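# Roll a vial in the upturned palm until its label faces up

## Task

The vial starts loose in the palm-up hand, lying in the fold between palm and fingers. Using this hand alone, roll it until its label points upward as in the goal picture, with no finger or thumb left touching it. The wrist camera, its post and the last arm link count as part of the hand; the task fails if the vial touches anything else or leaves the hand. To finish, the vial must rest motionless for a moment on the palm, clear of the wrist, camera and post, with the palm turned straight up and no hand motor reading "moving" or "overload" or building toward a shutdown (a motor that was dead from the first reading is ignored). Then declare that you are done.

## Robot and tools

Robot: a single six-joint arm carrying a right hand with sixteen motors (index, middle and ring fingers with four each, and a four-motor thumb). Cameras: cam_high, cam_low and cam_wrist; the wrist camera view is what the goal picture was taken from.

Frames. The scene frame sits on the table below the arm base, +z up, +y to the left when facing along +x. The hand point lies just in front of the palm where thumb tip and index/middle tips would pinch. Its own axes: +z runs along straightened fingers toward the tips, +x crosses the palm away from the thumb, +y points out of the palm face (the palm surface is at y = -0.062 m). Palm up therefore means the hand point's +y aiming at scene +z. A rigid mast sticks out on the palm side near the wrist (x +0.05 to +0.10, z -0.16 to -0.11, up to y = +0.06 m); the vial must not rest against it.

The row. Every moving command uses one row of 24 numbers, each in [-1, 1]: dx, dy, dz, rx, ry, rz, then sixteen hand goals in this fixed order: index_mcp, index_abd, index_pip, index_dip, middle_mcp, middle_abd, middle_pip, middle_dip, ring_mcp, ring_abd, ring_pip, ring_dip, thumb_cmc, thumb_axl, thumb_mcp, thumb_ipl, and finally current_limit and speed. The same order is used in hand_goal, hand_measured, hand_current_ma and hand_state.

Pose part: dx to rz are an offset, not a pose, expressed in the hand point's own axes and measured from where the hand point was at the beginning of the action (for a call's first action, from the last pose a result reported). Scale: 1.0 equals 0.6 m of travel or 180 degrees; rx, ry, rz form one rotation vector. All zeros means stay put. Each step the commanded pose is clipped to 100 mm and 16 degrees from the measured one.

Hand part: each of the sixteen numbers is an absolute goal angle, spread linearly between the hinge's two stops. For fingers, moving toward -1 curls them toward the palm: _mcp knuckle (+1 = -18 deg, -1 = +128 deg, straight at +0.75), _pip (-29/+108, straight +0.58), _dip (-21/+117, straight +0.70); _abd swings the finger sideways away from the thumb toward -1 (-60/+60, straight 0.00). Thumb: thumb_cmc toward -1 brings the thumb round in front of the palm (straight +0.71); thumb_axl rolls it along its length (straight +0.68); thumb_mcp (straight +0.23) and thumb_ipl (straight +0.17) bend it. current_limit maps -1..+1 to 0..550 mA (never below 11 mA); speed sets goal motion at (speed+1)/2 of 5.9 rad/s. They start at +0.4 and -0.6 and persist until rewritten. A low current also slows fingers and may leave them too weak to lift.

execute_actions: argument actions, a list of actions; each action is a list of 1 to 15 rows, one row per 1/30 s control step, the last row held to fill 15 steps. Rows within an action are all offsets from that action's start pose, not chained. An empty list only returns state and images.

move: target is one row (offsets from the latest reported pose, then hand numbers sent at once). speed is path speed in m/s, 0.002 to 0.5 (default 0.25; turning up to twice that in rad/s). stop_force, optional, 9 to 40 N along the line to the target, halts on push-back; skip it when moving away from something pressed. blocking=false returns after 0.5 s; then use wait or stop before other motion. The "move:" line reports the ending (done, off_target, moving, held, fault, contact) and limits (paced, held).

wait: seconds from 0 to 10, holding the last command. stop: brakes a running move. zoom_image: camera name and region [x0, y0, x1, y1] in pixels, at most 504 by 504. show_instructions: shows the goal picture again. finished_scene: scene number; call it only once the vial sits still, label up, untouched by digits, palm level.

Results: end_effector_position (m) and end_effector_quat_wxyz in the scene frame, velocities, Hand target, joint torques, wrist force/torque (noisy, offset, saturating near 50 N), and the hand lists. hand_state words: moving, goal, blocked, overload. "pose unreachable" means the clearance check changed the command.

Cautions: a motor drawing 495 mA or more for a cumulative 5 s shuts down for 10 s, so avoid pressing fingers hard against the vial. A joint torque beyond its limit (wrist joints 26.6 N m) or any outside force of 150 N stops the arm for 10 s and drops the rest of the call; hand commands sent during a stop are lost. Move gently, keep the palm level enough that the vial cannot roll out, never let it touch the table, and do not knock anything off the table. Brief outside pushes on the vial can happen, so verify its state before finishing.

Each tool is called after "Request:" as name([rows], argument=value, ...), one row to a line, values as JSON.

Reference images:

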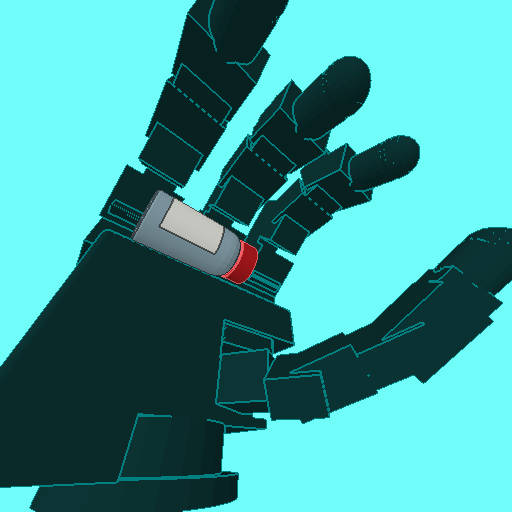

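## Session

Request:
execute_actions(actions=[])

Scene clock: 0.00 s.
end_effector_position=(+0.6111, +0.0300, +0.4111) hand_goal=(+0.046, +0.000, -0.008, +0.280, +0.046, +0.000, -0.008, +0.280, +0.046, +0.000, -0.008, +0.280, -0.104, +0.266, +0.032, -0.018) hand_measured=(+0.060, +0.000, -0.006, +0.282, +0.060, +0.000, -0.006, +0.282, +0.062, +0.000, -0.006, +0.282, -0.092, +0.270, +0.034, -0.016) hand_current_ma=(+86, +0, +14, +12, +86, +0, +14, +12, +88, +0, +15, +12, +67, +25, +10, +11) hand_state=(goal, goal, goal, goal, goal, goal, goal, goal, goal, goal, goal, goal, goal, goal, goal, goal) hand_current_limit=0.40 hand_speed=-0.60 end_effector_quat_wxyz=(+0.510, +0.492, +0.518, +0.479) end_effector_velocity=(-0.000, -0.000, -0.000) end_effector_angular_velocity=(+0.001, +0.000, -0.001)
Joint positions: [-0.19  -1.169  2.233 -4.188 -1.348 -0.059]
Joint velocities: [-0.     0.     0.    -0.    -0.001  0.001]
Joint torques (N m, as the arm reports them, + toward a larger angle): no reading
Wrist force (N, on the end effector, along its own x y z axes, offset not removed): no reading
Wrist torque (N m, same axes, about the end effector's origin, offset not removed): no reading
Hand target: +0.611, +0.030, +0.411; +0.510, +0.492, +0.518, +0.479

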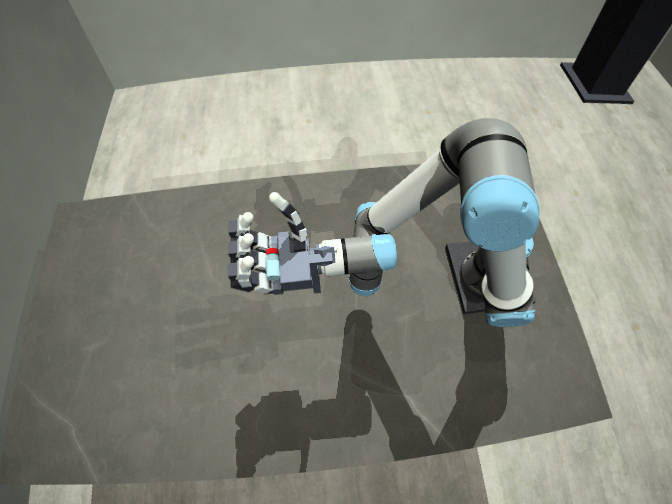

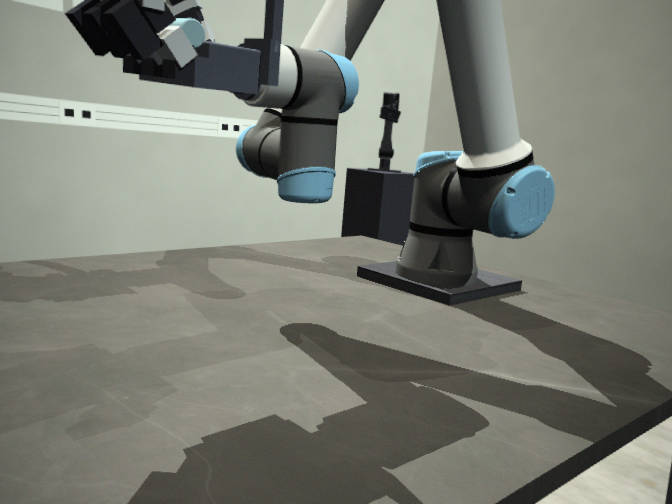

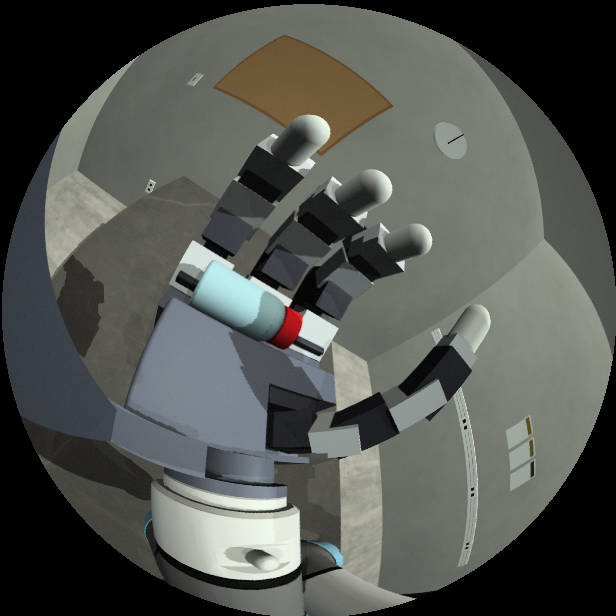

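Request:
move(target=[0,0,0,0,0,0,0.046,0,0,0.28,0.046,0,-1,0.1,0.046,0,0,0.28,-0.1,0.27,0.03,0,0.4,-0.6])

Request:
move(target=[0,0,0,0,0,0,0.046,0,0,0.28,0.046,0,-1,-0.9,0.046,0,0,0.28,-0.1,0.27,0.03,0,0.4,-0.7])

Scene clock: 1.60 s.
end_effector_position=(+0.6111, +0.0300, +0.4111) hand_goal=(+0.046, +0.000, +0.000, +0.280, +0.046, +0.000, -1.000, +0.100, +0.046, +0.000, +0.000, +0.280, -0.100, +0.270, +0.030, +0.000) hand_measured=(+0.060, +0.000, -0.002, +0.282, +0.054, +0.000, -1.000, +0.102, +0.062, +0.000, -0.002, +0.282, -0.092, +0.270, +0.032, -0.002) hand_current_ma=(+86, +0, -12, +12, +55, +0, +1, +11, +88, +0, -13, +12, +46, +1, +11, -20) hand_state=(goal, goal, goal, goal, goal, goal, goal, goal, goal, goal, goal, goal, goal, goal, goal, goal) hand_current_limit=0.40 hand_speed=-0.60 end_effector_quat_wxyz=(+0.510, +0.492, +0.518, +0.479) end_effector_velocity=(-0.000, +0.000, +0.000) end_effector_angular_velocity=(+0.000, -0.000, +0.000)
Joint positions: [-0.19  -1.169  2.233 -4.188 -1.348 -0.059]
Joint velocities: [ 0.  0.  0. -0.  0.  0.]
Joint torques (N m, as the arm reports them, + toward a larger angle): [ -0.38 -30.08 -12.74  -2.95  -0.04  -0.1 ]
Wrist force (N, on the end effector, along its own x y z axes, offset not removed): [-0.3 -1.2 -1.0]
Wrist torque (N m, same axes, about the end effector's origin, offset not removed): [-0.18 -0.01 -0.13]
Hand target: +0.611, +0.030, +0.411; +0.510, +0.492, +0.518, +0.479
Off the commanded pose: 0.000 m, 0 deg.
move: done

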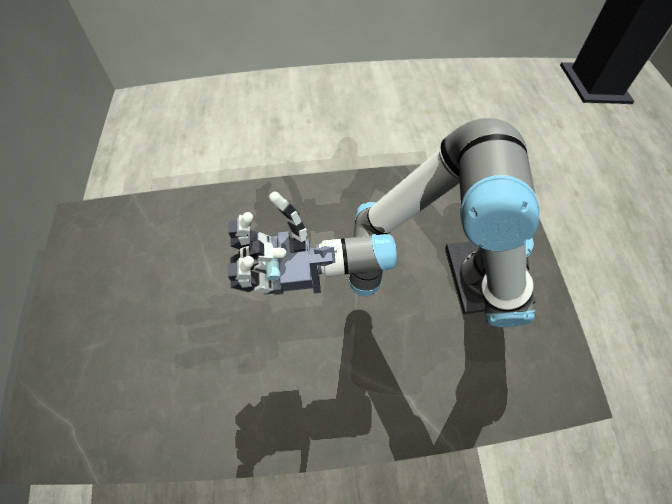

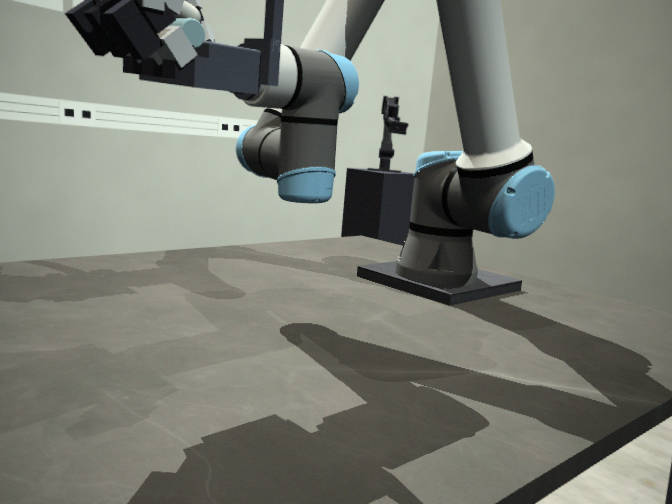

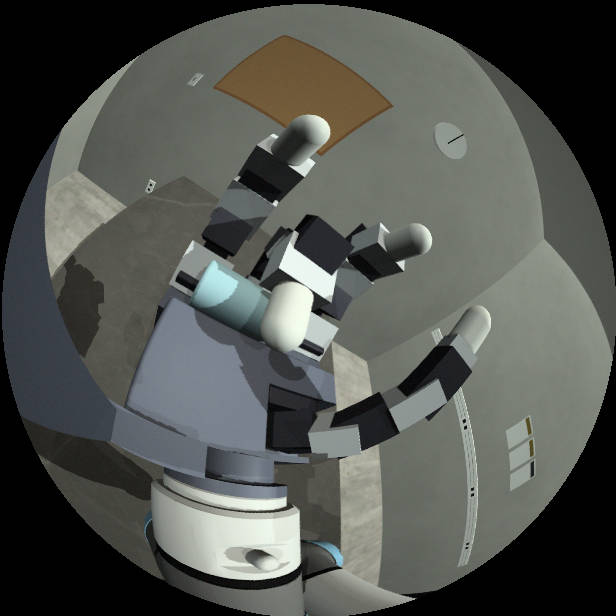

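Scene clock: 2.37 s.
end_effector_position=(+0.6111, +0.0300, +0.4111) hand_goal=(+0.046, +0.000, +0.000, +0.280, +0.046, +0.000, -1.000, -0.900, +0.046, +0.000, +0.000, +0.280, -0.100, +0.270, +0.030, +0.000) hand_measured=(+0.060, +0.000, -0.002, +0.282, +0.054, -0.004, -0.946, -0.056, +0.062, +0.000, -0.002, +0.282, -0.092, +0.270, +0.032, -0.002) hand_current_ma=(+86, +0, -12, +12, +55, -17, +289, +382, +88, +0, -13, +12, +46, +1, +11, -20) hand_state=(goal, goal, goal, goal, goal, goal, blocked, blocked, goal, goal, goal, goal, goal, goal, goal, goal) hand_current_limit=0.40 hand_speed=-0.70 end_effector_quat_wxyz=(+0.510, +0.492, +0.518, +0.479) end_effector_velocity=(-0.000, +0.000, -0.000) end_effector_angular_velocity=(-0.000, +0.000, -0.000)
Joint positions: [-0.19  -1.169  2.233 -4.188 -1.348 -0.059]
Joint velocities: [ 0.  0.  0. -0. -0. -0.]
Joint torques (N m, as the arm reports them, + toward a larger angle): [ -0.03 -30.63 -12.41  -2.81  -0.07  -0.13]
Wrist force (N, on the end effector, along its own x y z axes, offset not removed): [-0.5 -0.2 0.2]
Wrist torque (N m, same axes, about the end effector's origin, offset not removed): [-0.14 0.01 -0.10]
Hand target: +0.611, +0.030, +0.411; +0.510, +0.492, +0.518, +0.479
Off the commanded pose: 0.000 m, 0 deg.
move: done

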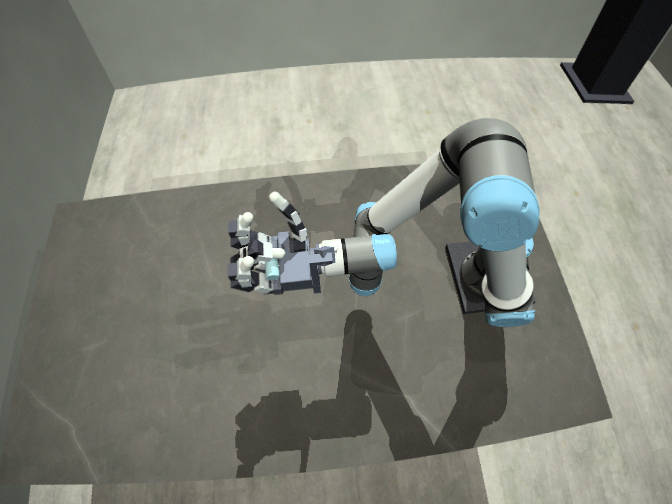

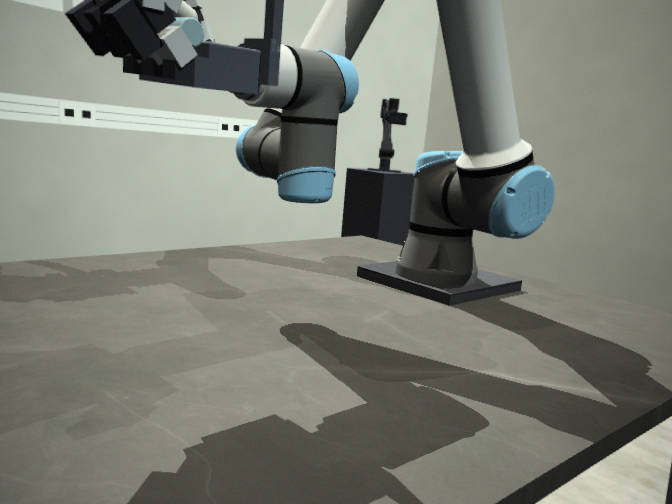

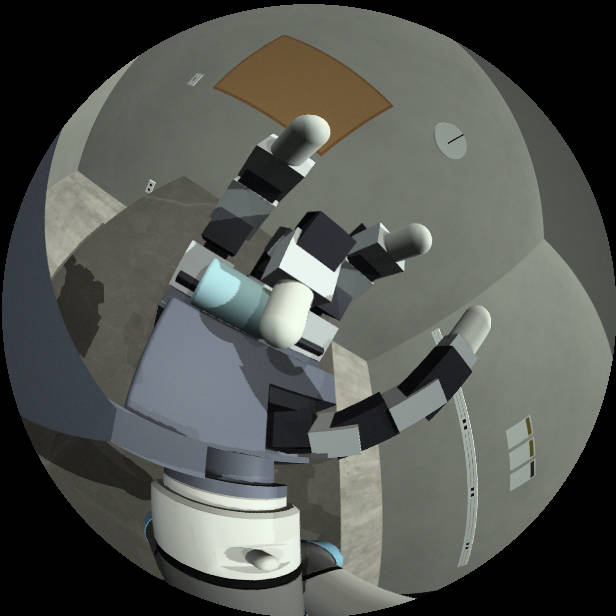

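Now drag by opening the knuckle while pressing.

Request:
move(target=[0,0,0,0,0,0,0.046,0,0,0.28,0.5,0,-1,-0.9,0.046,0,0,0.28,-0.1,0.27,0.03,0,0.2,-0.85])

Scene clock: 4.03 s.
end_effector_position=(+0.6111, +0.0300, +0.4111) hand_goal=(+0.046, +0.000, +0.000, +0.280, +0.500, +0.000, -1.000, -0.900, +0.046, +0.000, +0.000, +0.280, -0.100, +0.270, +0.030, +0.000) hand_measured=(+0.060, +0.000, -0.002, +0.282, +0.502, +0.000, -0.946, -0.128, +0.062, +0.000, -0.002, +0.282, -0.092, +0.270, +0.032, -0.002) hand_current_ma=(+86, +0, -12, +12, +18, +1, +291, +330, +88, +0, -13, +12, +46, +1, +11, -20) hand_state=(goal, goal, goal, goal, goal, goal, blocked, blocked, goal, goal, goal, goal, goal, goal, goal, goal) hand_current_limit=0.20 hand_speed=-0.85 end_effector_quat_wxyz=(+0.510, +0.492, +0.518, +0.479) end_effector_velocity=(+0.000, +0.001, -0.000) end_effector_angular_velocity=(-0.000, +0.001, +0.000)
Joint positions: [-0.19  -1.169  2.233 -4.188 -1.348 -0.059]
Joint velocities: [ 0.001 -0.    -0.     0.001 -0.001 -0.001]
Joint torques (N m, as the arm reports them, + toward a larger angle): [ -0.25 -30.5  -13.27  -2.96   0.1   -0.1 ]
Wrist force (N, on the end effector, along its own x y z axes, offset not removed): [-1.0 -0.6 0.9]
Wrist torque (N m, same axes, about the end effector's origin, offset not removed): [-0.20 0.11 -0.15]
Hand target: +0.611, +0.030, +0.411; +0.510, +0.492, +0.518, +0.479
Off the commanded pose: 0.000 m, 0 deg.
move: done

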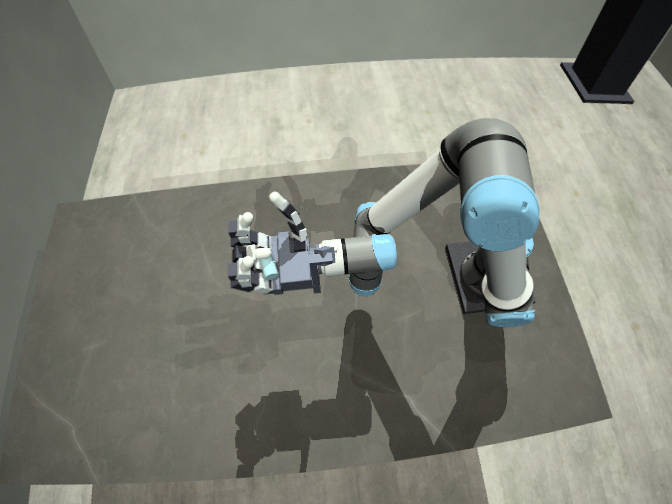

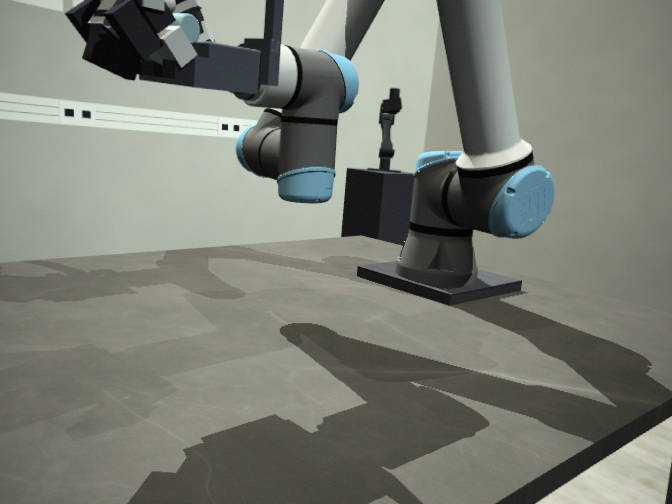

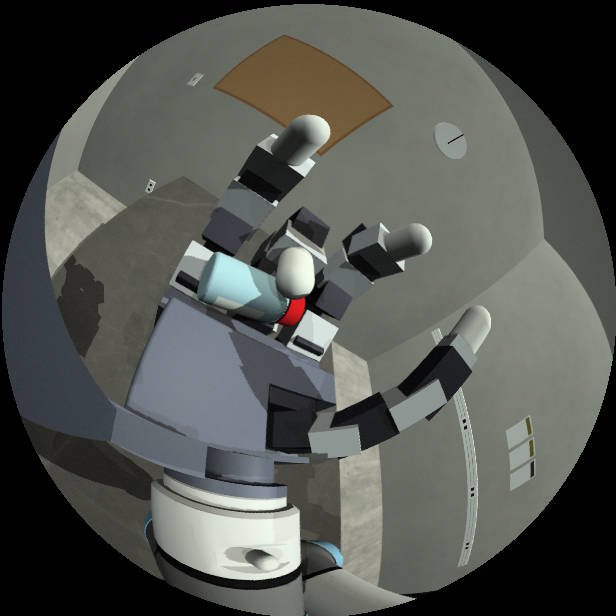

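Request:
move(target=[0,0,0,0,0,0,0.046,0,0,0.28,0.046,0,-1,-0.9,0.046,0,0,0.28,-0.1,0.27,0.03,0,0.2,-0.8])

Request:
move(target=[0,0,0,0,0,0,0.046,0,0,0.28,0.046,0,-0.45,-1,0.046,0,0,0.28,-0.1,0.27,0.03,0,0.2,-0.88])

Scene clock: 5.63 s.
end_effector_position=(+0.6111, +0.0300, +0.4111) hand_goal=(+0.046, +0.000, +0.000, +0.280, +0.046, +0.000, -1.000, -0.900, +0.046, +0.000, +0.000, +0.280, -0.100, +0.270, +0.030, +0.000) hand_measured=(+0.060, +0.000, -0.002, +0.282, +0.068, -0.006, -0.906, -0.128, +0.062, +0.000, -0.002, +0.282, -0.092, +0.270, +0.032, -0.002) hand_current_ma=(+86, +0, -12, +12, +133, -32, +330, +330, +88, +0, -13, +12, +46, +1, +11, -20) hand_state=(goal, goal, goal, goal, blocked, goal, blocked, blocked, goal, goal, goal, goal, goal, goal, goal, goal) hand_current_limit=0.20 hand_speed=-0.80 end_effector_quat_wxyz=(+0.510, +0.492, +0.518, +0.479) end_effector_velocity=(+0.000, -0.000, -0.000) end_effector_angular_velocity=(-0.000, +0.001, -0.001)
Joint positions: [-0.19  -1.169  2.233 -4.188 -1.348 -0.059]
Joint velocities: [-0.001 -0.     0.     0.001 -0.    -0.001]
Joint torques (N m, as the arm reports them, + toward a larger angle): [  0.04 -30.16 -12.78  -2.96  -0.1   -0.2 ]
Wrist force (N, on the end effector, along its own x y z axes, offset not removed): [-1.3 -1.5 -0.9]
Wrist torque (N m, same axes, about the end effector's origin, offset not removed): [-0.24 0.16 -0.21]
Hand target: +0.611, +0.030, +0.411; +0.510, +0.492, +0.518, +0.479
Off the commanded pose: 0.000 m, 0 deg.
move: done

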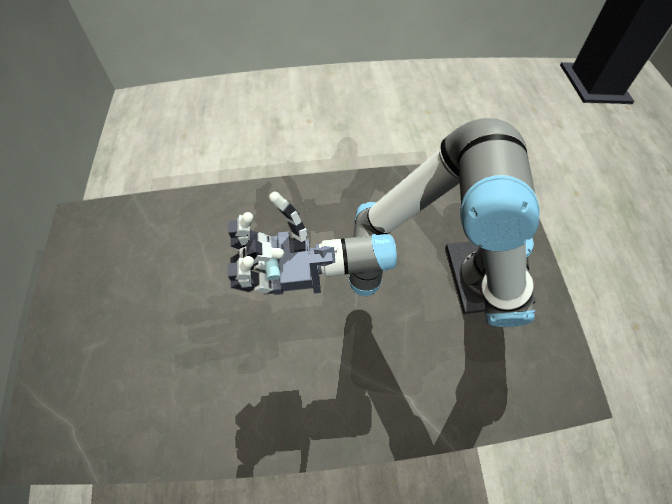

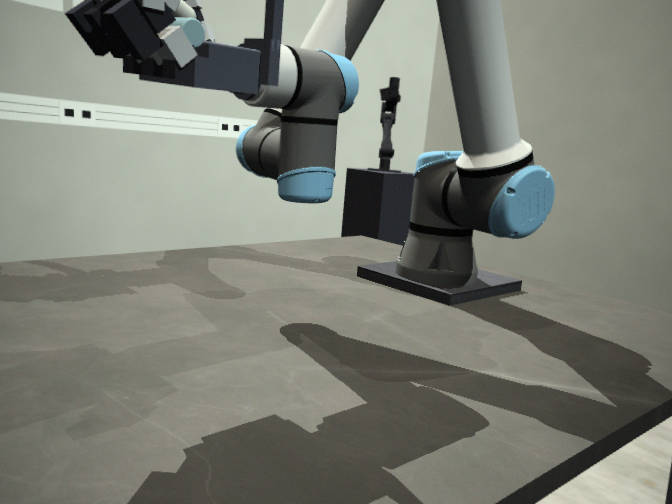

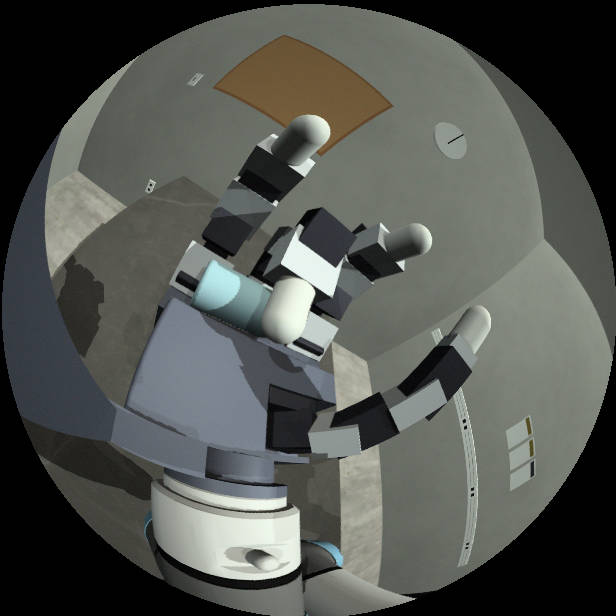

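Scene clock: 8.87 s.
end_effector_position=(+0.6111, +0.0300, +0.4111) hand_goal=(+0.046, +0.000, +0.000, +0.280, +0.046, +0.000, -0.450, -1.000, +0.046, +0.000, +0.000, +0.280, -0.100, +0.270, +0.030, +0.000) hand_measured=(+0.060, +0.000, -0.002, +0.282, +0.056, -0.002, -0.412, -0.904, +0.062, +0.000, -0.002, +0.282, -0.092, +0.270, +0.032, -0.002) hand_current_ma=(+85, +0, -12, +12, +65, -13, +204, +324, +88, +0, -13, +12, +46, +1, +11, -20) hand_state=(goal, goal, goal, goal, goal, goal, blocked, moving, goal, goal, goal, goal, goal, goal, goal, goal) hand_current_limit=0.20 hand_speed=-0.88 end_effector_quat_wxyz=(+0.510, +0.492, +0.518, +0.479) end_effector_velocity=(+0.000, -0.001, -0.000) end_effector_angular_velocity=(+0.002, -0.000, -0.001)
Joint positions: [-0.19  -1.169  2.233 -4.188 -1.348 -0.059]
Joint velocities: [-0.001  0.     0.    -0.     0.     0.002]
Joint torques (N m, as the arm reports them, + toward a larger angle): [ -0.12 -30.65 -12.75  -2.98   0.01  -0.23]
Wrist force (N, on the end effector, along its own x y z axes, offset not removed): [1.0 -0.4 -0.7]
Wrist torque (N m, same axes, about the end effector's origin, offset not removed): [-0.05 -0.05 -0.05]
Hand target: +0.611, +0.030, +0.411; +0.510, +0.492, +0.518, +0.479
Off the commanded pose: 0.000 m, 0 deg.
move: done

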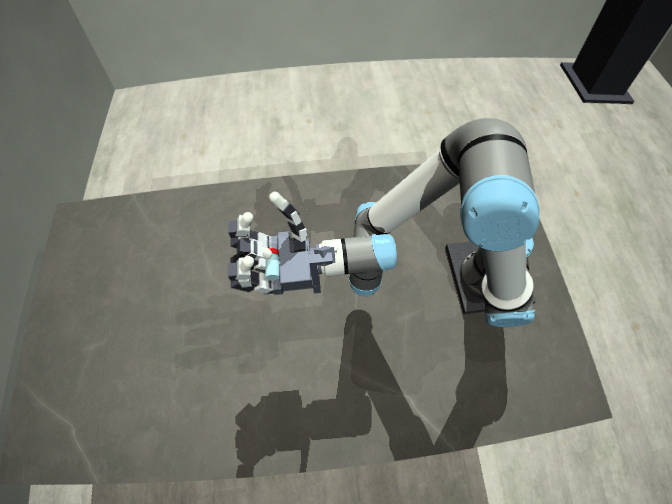

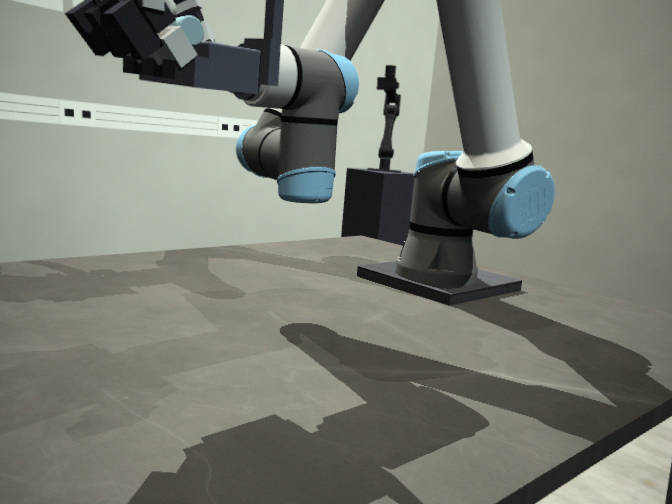

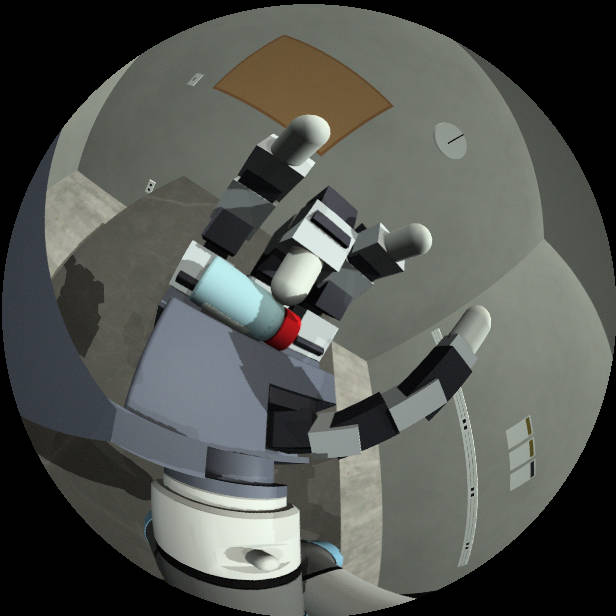

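Works. Repeat.

Request:
execute_actions([
  [[0,0,0,0,0,0,0.046,0,0,0.28,0.046,0,-0.2,-0.9,0.046,0,0,0.28,-0.1,0.27,0.03,0,0.2,-0.5]],
  [[0,0,0,0,0,0,0.046,0,0,0.28,0.046,0,-0.2,0.15,0.046,0,0,0.28,-0.1,0.27,0.03,0,0.2,0.2]],
  [[0,0,0,0,0,0,0.046,0,0,0.28,0.046,0,-1,0.15,0.046,0,0,0.28,-0.1,0.27,0.03,0,0.2,0]],
  [[0,0,0,0,0,0,0.046,0,0,0.28,0.046,0,-1,-0.85,0.046,0,0,0.28,-0.1,0.27,0.03,0,0.2,-0.1]],
])

Request:
move(target=[0,0,0,0,0,0,0.046,0,0,0.28,0.046,0,-0.3,-0.85,0.046,0,0,0.28,-0.1,0.27,0.03,0,0.2,-0.88])

Scene clock: 11.20 s.
end_effector_position=(+0.6111, +0.0300, +0.4111) hand_goal=(+0.046, +0.000, +0.000, +0.280, +0.046, +0.000, -1.000, -0.850, +0.046, +0.000, +0.000, +0.280, -0.100, +0.270, +0.030, +0.000) hand_measured=(+0.060, +0.000, -0.002, +0.282, +0.056, -0.002, -0.870, -0.180, +0.062, +0.000, -0.002, +0.282, -0.092, +0.270, +0.032, -0.002) hand_current_ma=(+85, +0, -12, +12, +59, -13, +330, +330, +88, +0, -13, +12, +46, +1, +11, -19) hand_state=(goal, goal, goal, goal, goal, goal, blocked, blocked, goal, goal, goal, goal, goal, goal, goal, goal) hand_current_limit=0.20 hand_speed=-0.10 end_effector_quat_wxyz=(+0.510, +0.492, +0.518, +0.479) end_effector_velocity=(-0.000, -0.000, -0.000) end_effector_angular_velocity=(+0.002, +0.000, -0.000)
Joint positions: [-0.19  -1.169  2.233 -4.188 -1.348 -0.059]
Joint velocities: [ 0.    -0.     0.     0.    -0.     0.002]
Joint torques (N m, as the arm reports them, + toward a larger angle): [  0.18 -30.88 -12.5   -2.96   0.03  -0.09]
Wrist force (N, on the end effector, along its own x y z axes, offset not removed): [-1.0 -0.8 -0.6]
Wrist torque (N m, same axes, about the end effector's origin, offset not removed): [-0.18 0.14 -0.08]
Hand target: +0.611, +0.030, +0.411; +0.510, +0.492, +0.518, +0.479
Off the commanded pose: 0.000 m, 0 deg.

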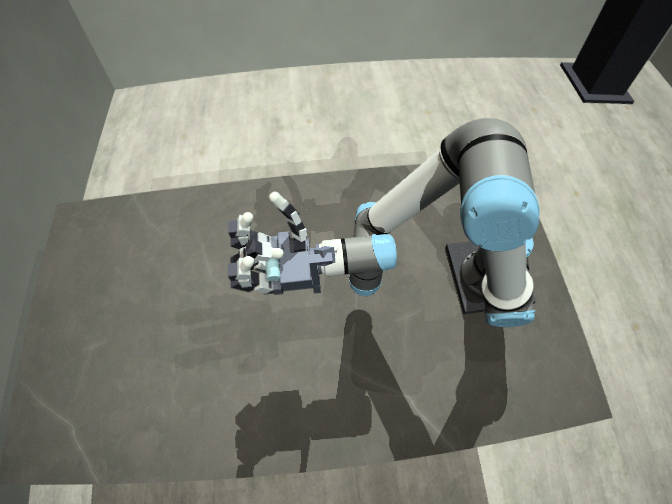

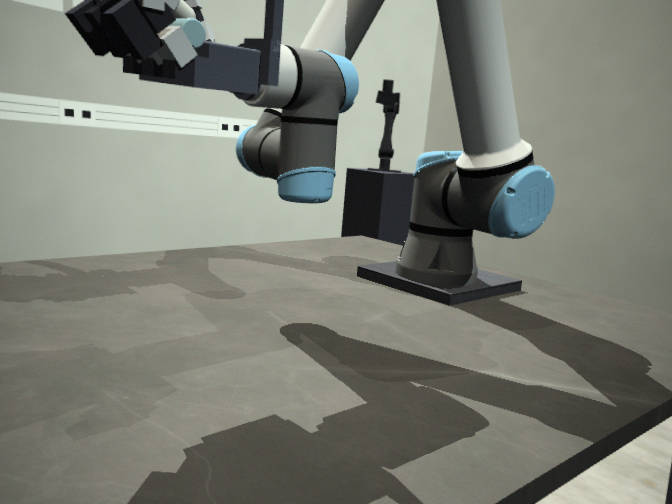

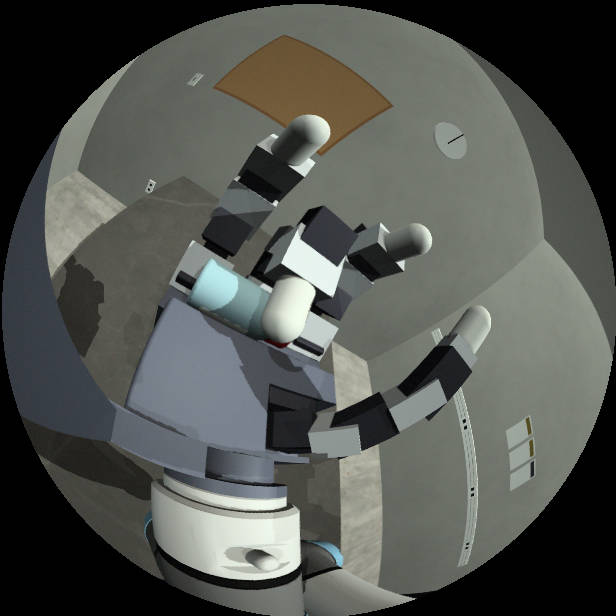

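Scene clock: 13.70 s.
end_effector_position=(+0.6111, +0.0300, +0.4111) hand_goal=(+0.046, +0.000, +0.000, +0.280, +0.046, +0.000, -0.300, -0.850, +0.046, +0.000, +0.000, +0.280, -0.100, +0.270, +0.030, +0.000) hand_measured=(+0.060, +0.000, -0.002, +0.282, +0.056, -0.002, -0.304, -0.848, +0.062, +0.000, -0.002, +0.282, -0.092, +0.270, +0.032, -0.002) hand_current_ma=(+85, +0, -12, +12, +59, -13, -26, +11, +88, +0, -13, +12, +46, +1, +11, -19) hand_state=(goal, goal, goal, goal, goal, goal, goal, goal, goal, goal, goal, goal, goal, goal, goal, goal) hand_current_limit=0.20 hand_speed=-0.88 end_effector_quat_wxyz=(+0.510, +0.492, +0.518, +0.479) end_effector_velocity=(+0.000, -0.000, +0.000) end_effector_angular_velocity=(+0.000, -0.000, -0.000)
Joint positions: [-0.19  -1.169  2.233 -4.188 -1.348 -0.059]
Joint velocities: [-0.001 -0.    -0.     0.     0.     0.   ]
Joint torques (N m, as the arm reports them, + toward a larger angle): [  0.01 -30.51 -12.95  -3.07   0.01  -0.08]
Wrist force (N, on the end effector, along its own x y z axes, offset not removed): [0.2 -0.4 -0.6]
Wrist torque (N m, same axes, about the end effector's origin, offset not removed): [-0.01 0.01 0.00]
Hand target: +0.611, +0.030, +0.411; +0.510, +0.492, +0.518, +0.479
Off the commanded pose: 0.000 m, 0 deg.
move: done

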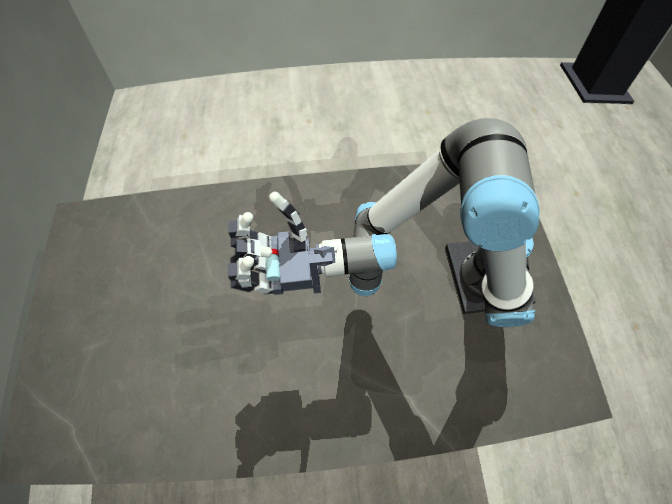

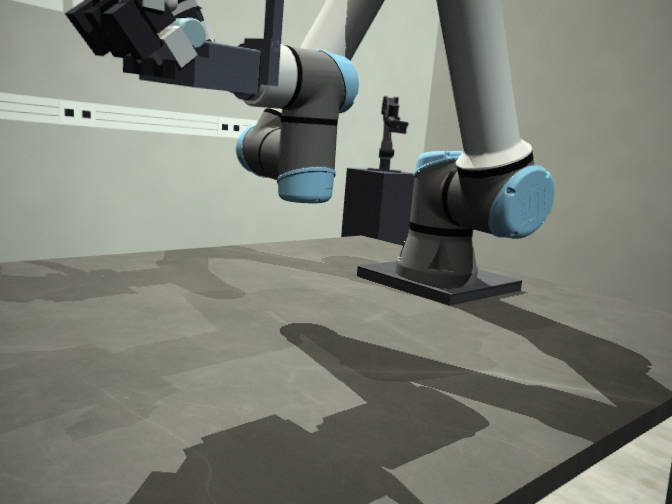

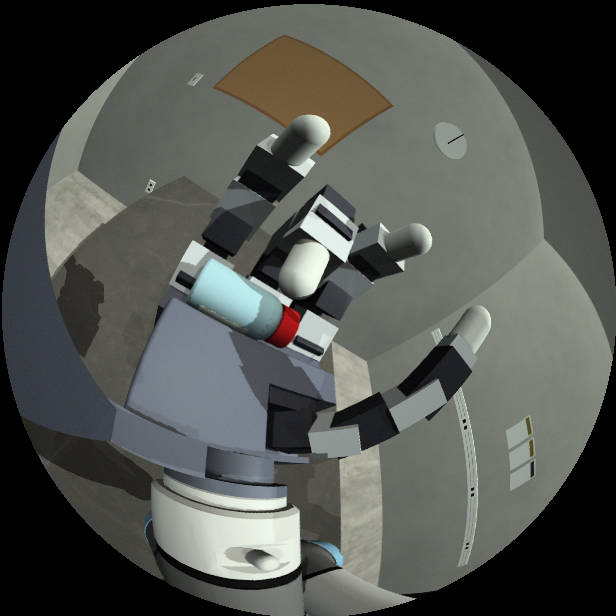

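Request:
execute_actions([
  [[0,0,0,0,0,0,0.046,0,0,0.28,0.046,0,-0.3,0.15,0.046,0,-0.3,0.15,-0.1,0.27,0.03,0,0.5,0.2]],
  [[0,0,0,0,0,0,0.046,0,0,0.28,0.046,0,-1,0.15,0.046,0,-1,0.15,-0.1,0.27,0.03,0,0.5,0]],
  [[0,0,0,0,0,0,0.046,0,0,0.28,0.046,0,-1,-0.85,0.046,0,-1,-0.85,-0.1,0.27,0.03,0,0.5,-0.1]],
])

Request:
move(target=[0,0,0,0,0,0,0.046,0,0,0.28,0.046,0,-0.25,-0.85,0.046,0,-0.25,-0.85,-0.1,0.27,0.03,0,0.5,-0.9])

Scene clock: 15.40 s.
end_effector_position=(+0.6111, +0.0300, +0.4111) hand_goal=(+0.046, +0.000, +0.000, +0.280, +0.046, +0.000, -1.000, -0.850, +0.046, +0.000, -1.000, -0.850, -0.100, +0.270, +0.030, +0.000) hand_measured=(+0.060, +0.000, -0.002, +0.282, +0.054, -0.002, -0.944, -0.066, +0.056, +0.000, -0.940, -0.070, -0.092, +0.270, +0.032, -0.002) hand_current_ma=(+85, +0, -12, +12, +55, -13, +306, +392, +56, +0, +307, +395, +46, +1, +11, -19) hand_state=(goal, goal, goal, goal, goal, goal, moving, moving, goal, goal, moving, moving, goal, goal, goal, goal) hand_current_limit=0.50 hand_speed=-0.10 end_effector_quat_wxyz=(+0.510, +0.492, +0.518, +0.479) end_effector_velocity=(-0.000, -0.000, +0.000) end_effector_angular_velocity=(-0.001, -0.001, -0.000)
Joint positions: [-0.19  -1.169  2.233 -4.188 -1.348 -0.059]
Joint velocities: [-0.    -0.    -0.    -0.001  0.    -0.   ]
Joint torques (N m, as the arm reports them, + toward a larger angle): [ -0.31 -30.02 -12.91  -3.02   0.12  -0.12]
Wrist force (N, on the end effector, along its own x y z axes, offset not removed): [-1.4 -1.5 0.7]
Wrist torque (N m, same axes, about the end effector's origin, offset not removed): [-0.43 0.18 -0.24]
Hand target: +0.611, +0.030, +0.411; +0.510, +0.492, +0.518, +0.479
Off the commanded pose: 0.000 m, 0 deg.

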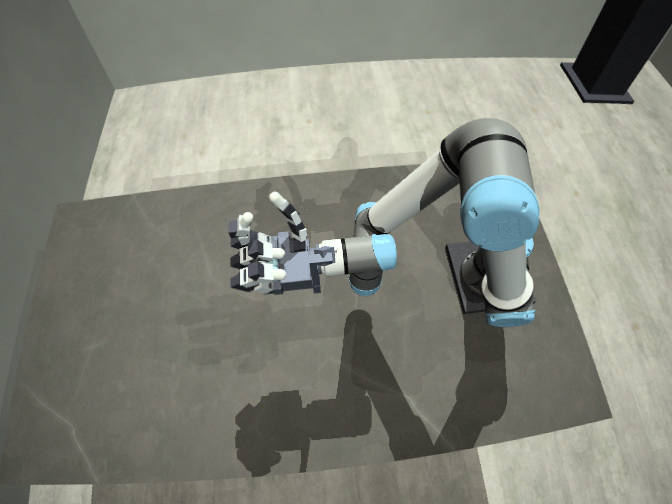

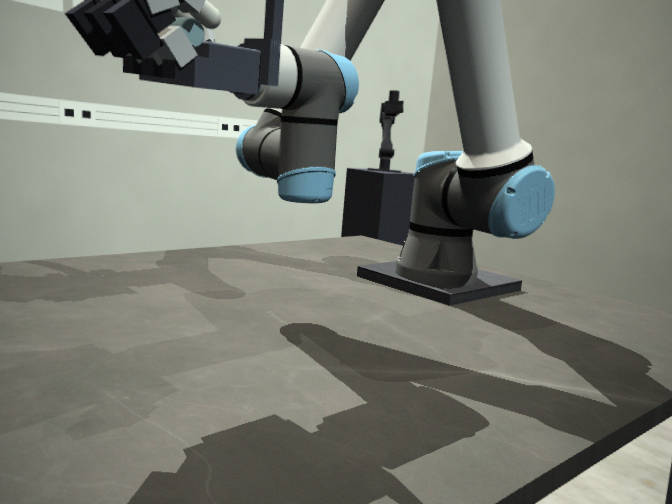

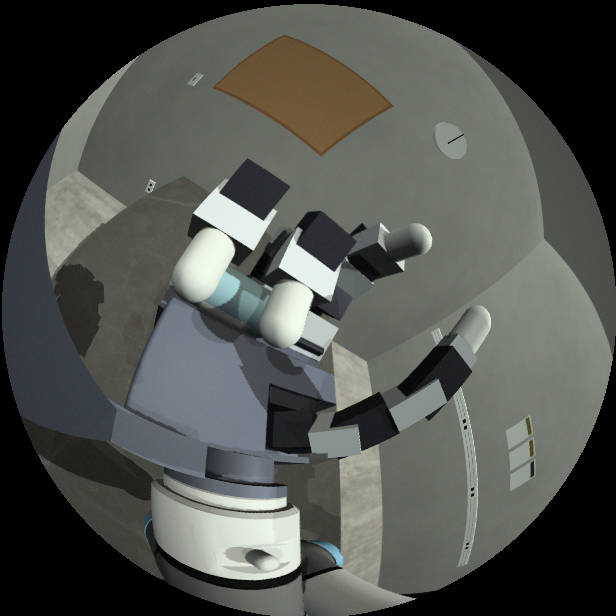

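Scene clock: 18.70 s.
end_effector_position=(+0.6111, +0.0300, +0.4111) hand_goal=(+0.046, +0.000, +0.000, +0.280, +0.046, +0.000, -0.250, -0.850, +0.046, +0.000, -0.250, -0.850, -0.100, +0.270, +0.030, +0.000) hand_measured=(+0.060, +0.000, -0.002, +0.282, +0.054, -0.002, -0.254, -0.848, +0.056, +0.000, -0.256, -0.848, -0.092, +0.270, +0.032, -0.002) hand_current_ma=(+84, +0, -12, +12, +55, -13, -24, +11, +56, +0, -26, +11, +46, +1, +11, -19) hand_state=(goal, goal, goal, goal, goal, goal, goal, goal, goal, goal, goal, goal, goal, goal, goal, goal) hand_current_limit=0.50 hand_speed=-0.90 end_effector_quat_wxyz=(+0.510, +0.492, +0.518, +0.479) end_effector_velocity=(+0.000, -0.000, -0.000) end_effector_angular_velocity=(+0.001, +0.000, -0.000)
Joint positions: [-0.19  -1.169  2.233 -4.188 -1.348 -0.059]
Joint velocities: [-0.    -0.    -0.     0.     0.     0.001]
Joint torques (N m, as the arm reports them, + toward a larger angle): [ -0.39 -30.23 -12.91  -2.97   0.04  -0.08]
Wrist force (N, on the end effector, along its own x y z axes, offset not removed): [-0.1 -1.9 0.4]
Wrist torque (N m, same axes, about the end effector's origin, offset not removed): [-0.27 -0.07 -0.22]
Hand target: +0.611, +0.030, +0.411; +0.510, +0.492, +0.518, +0.479
Off the commanded pose: 0.000 m, 0 deg.
move: done

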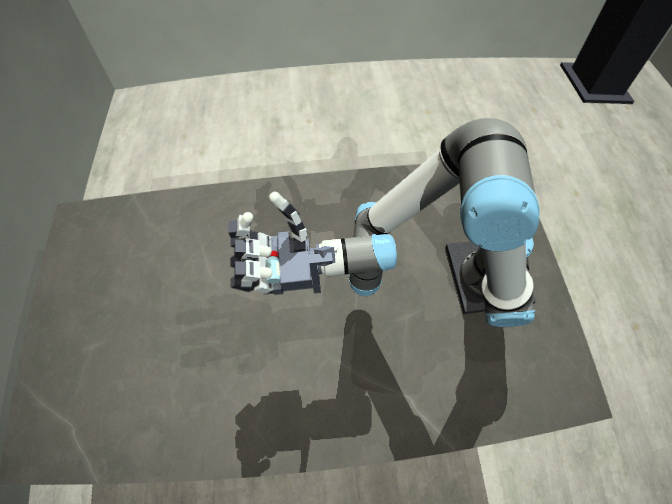

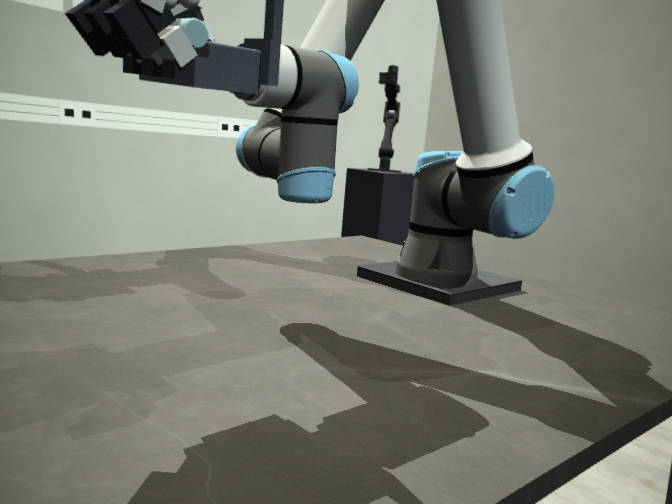

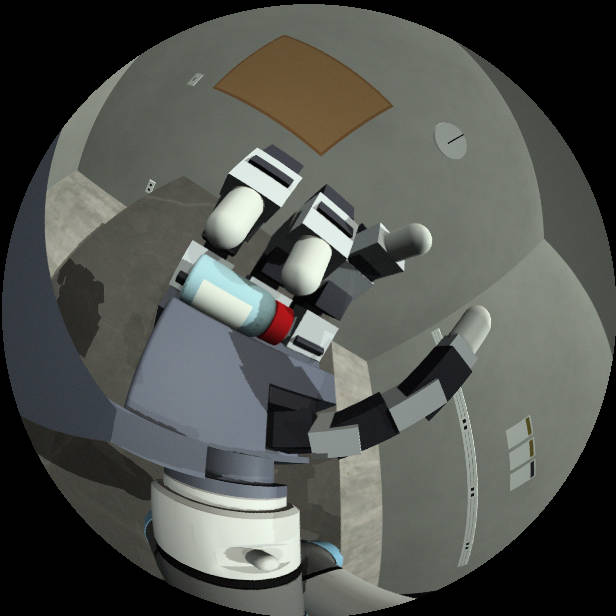

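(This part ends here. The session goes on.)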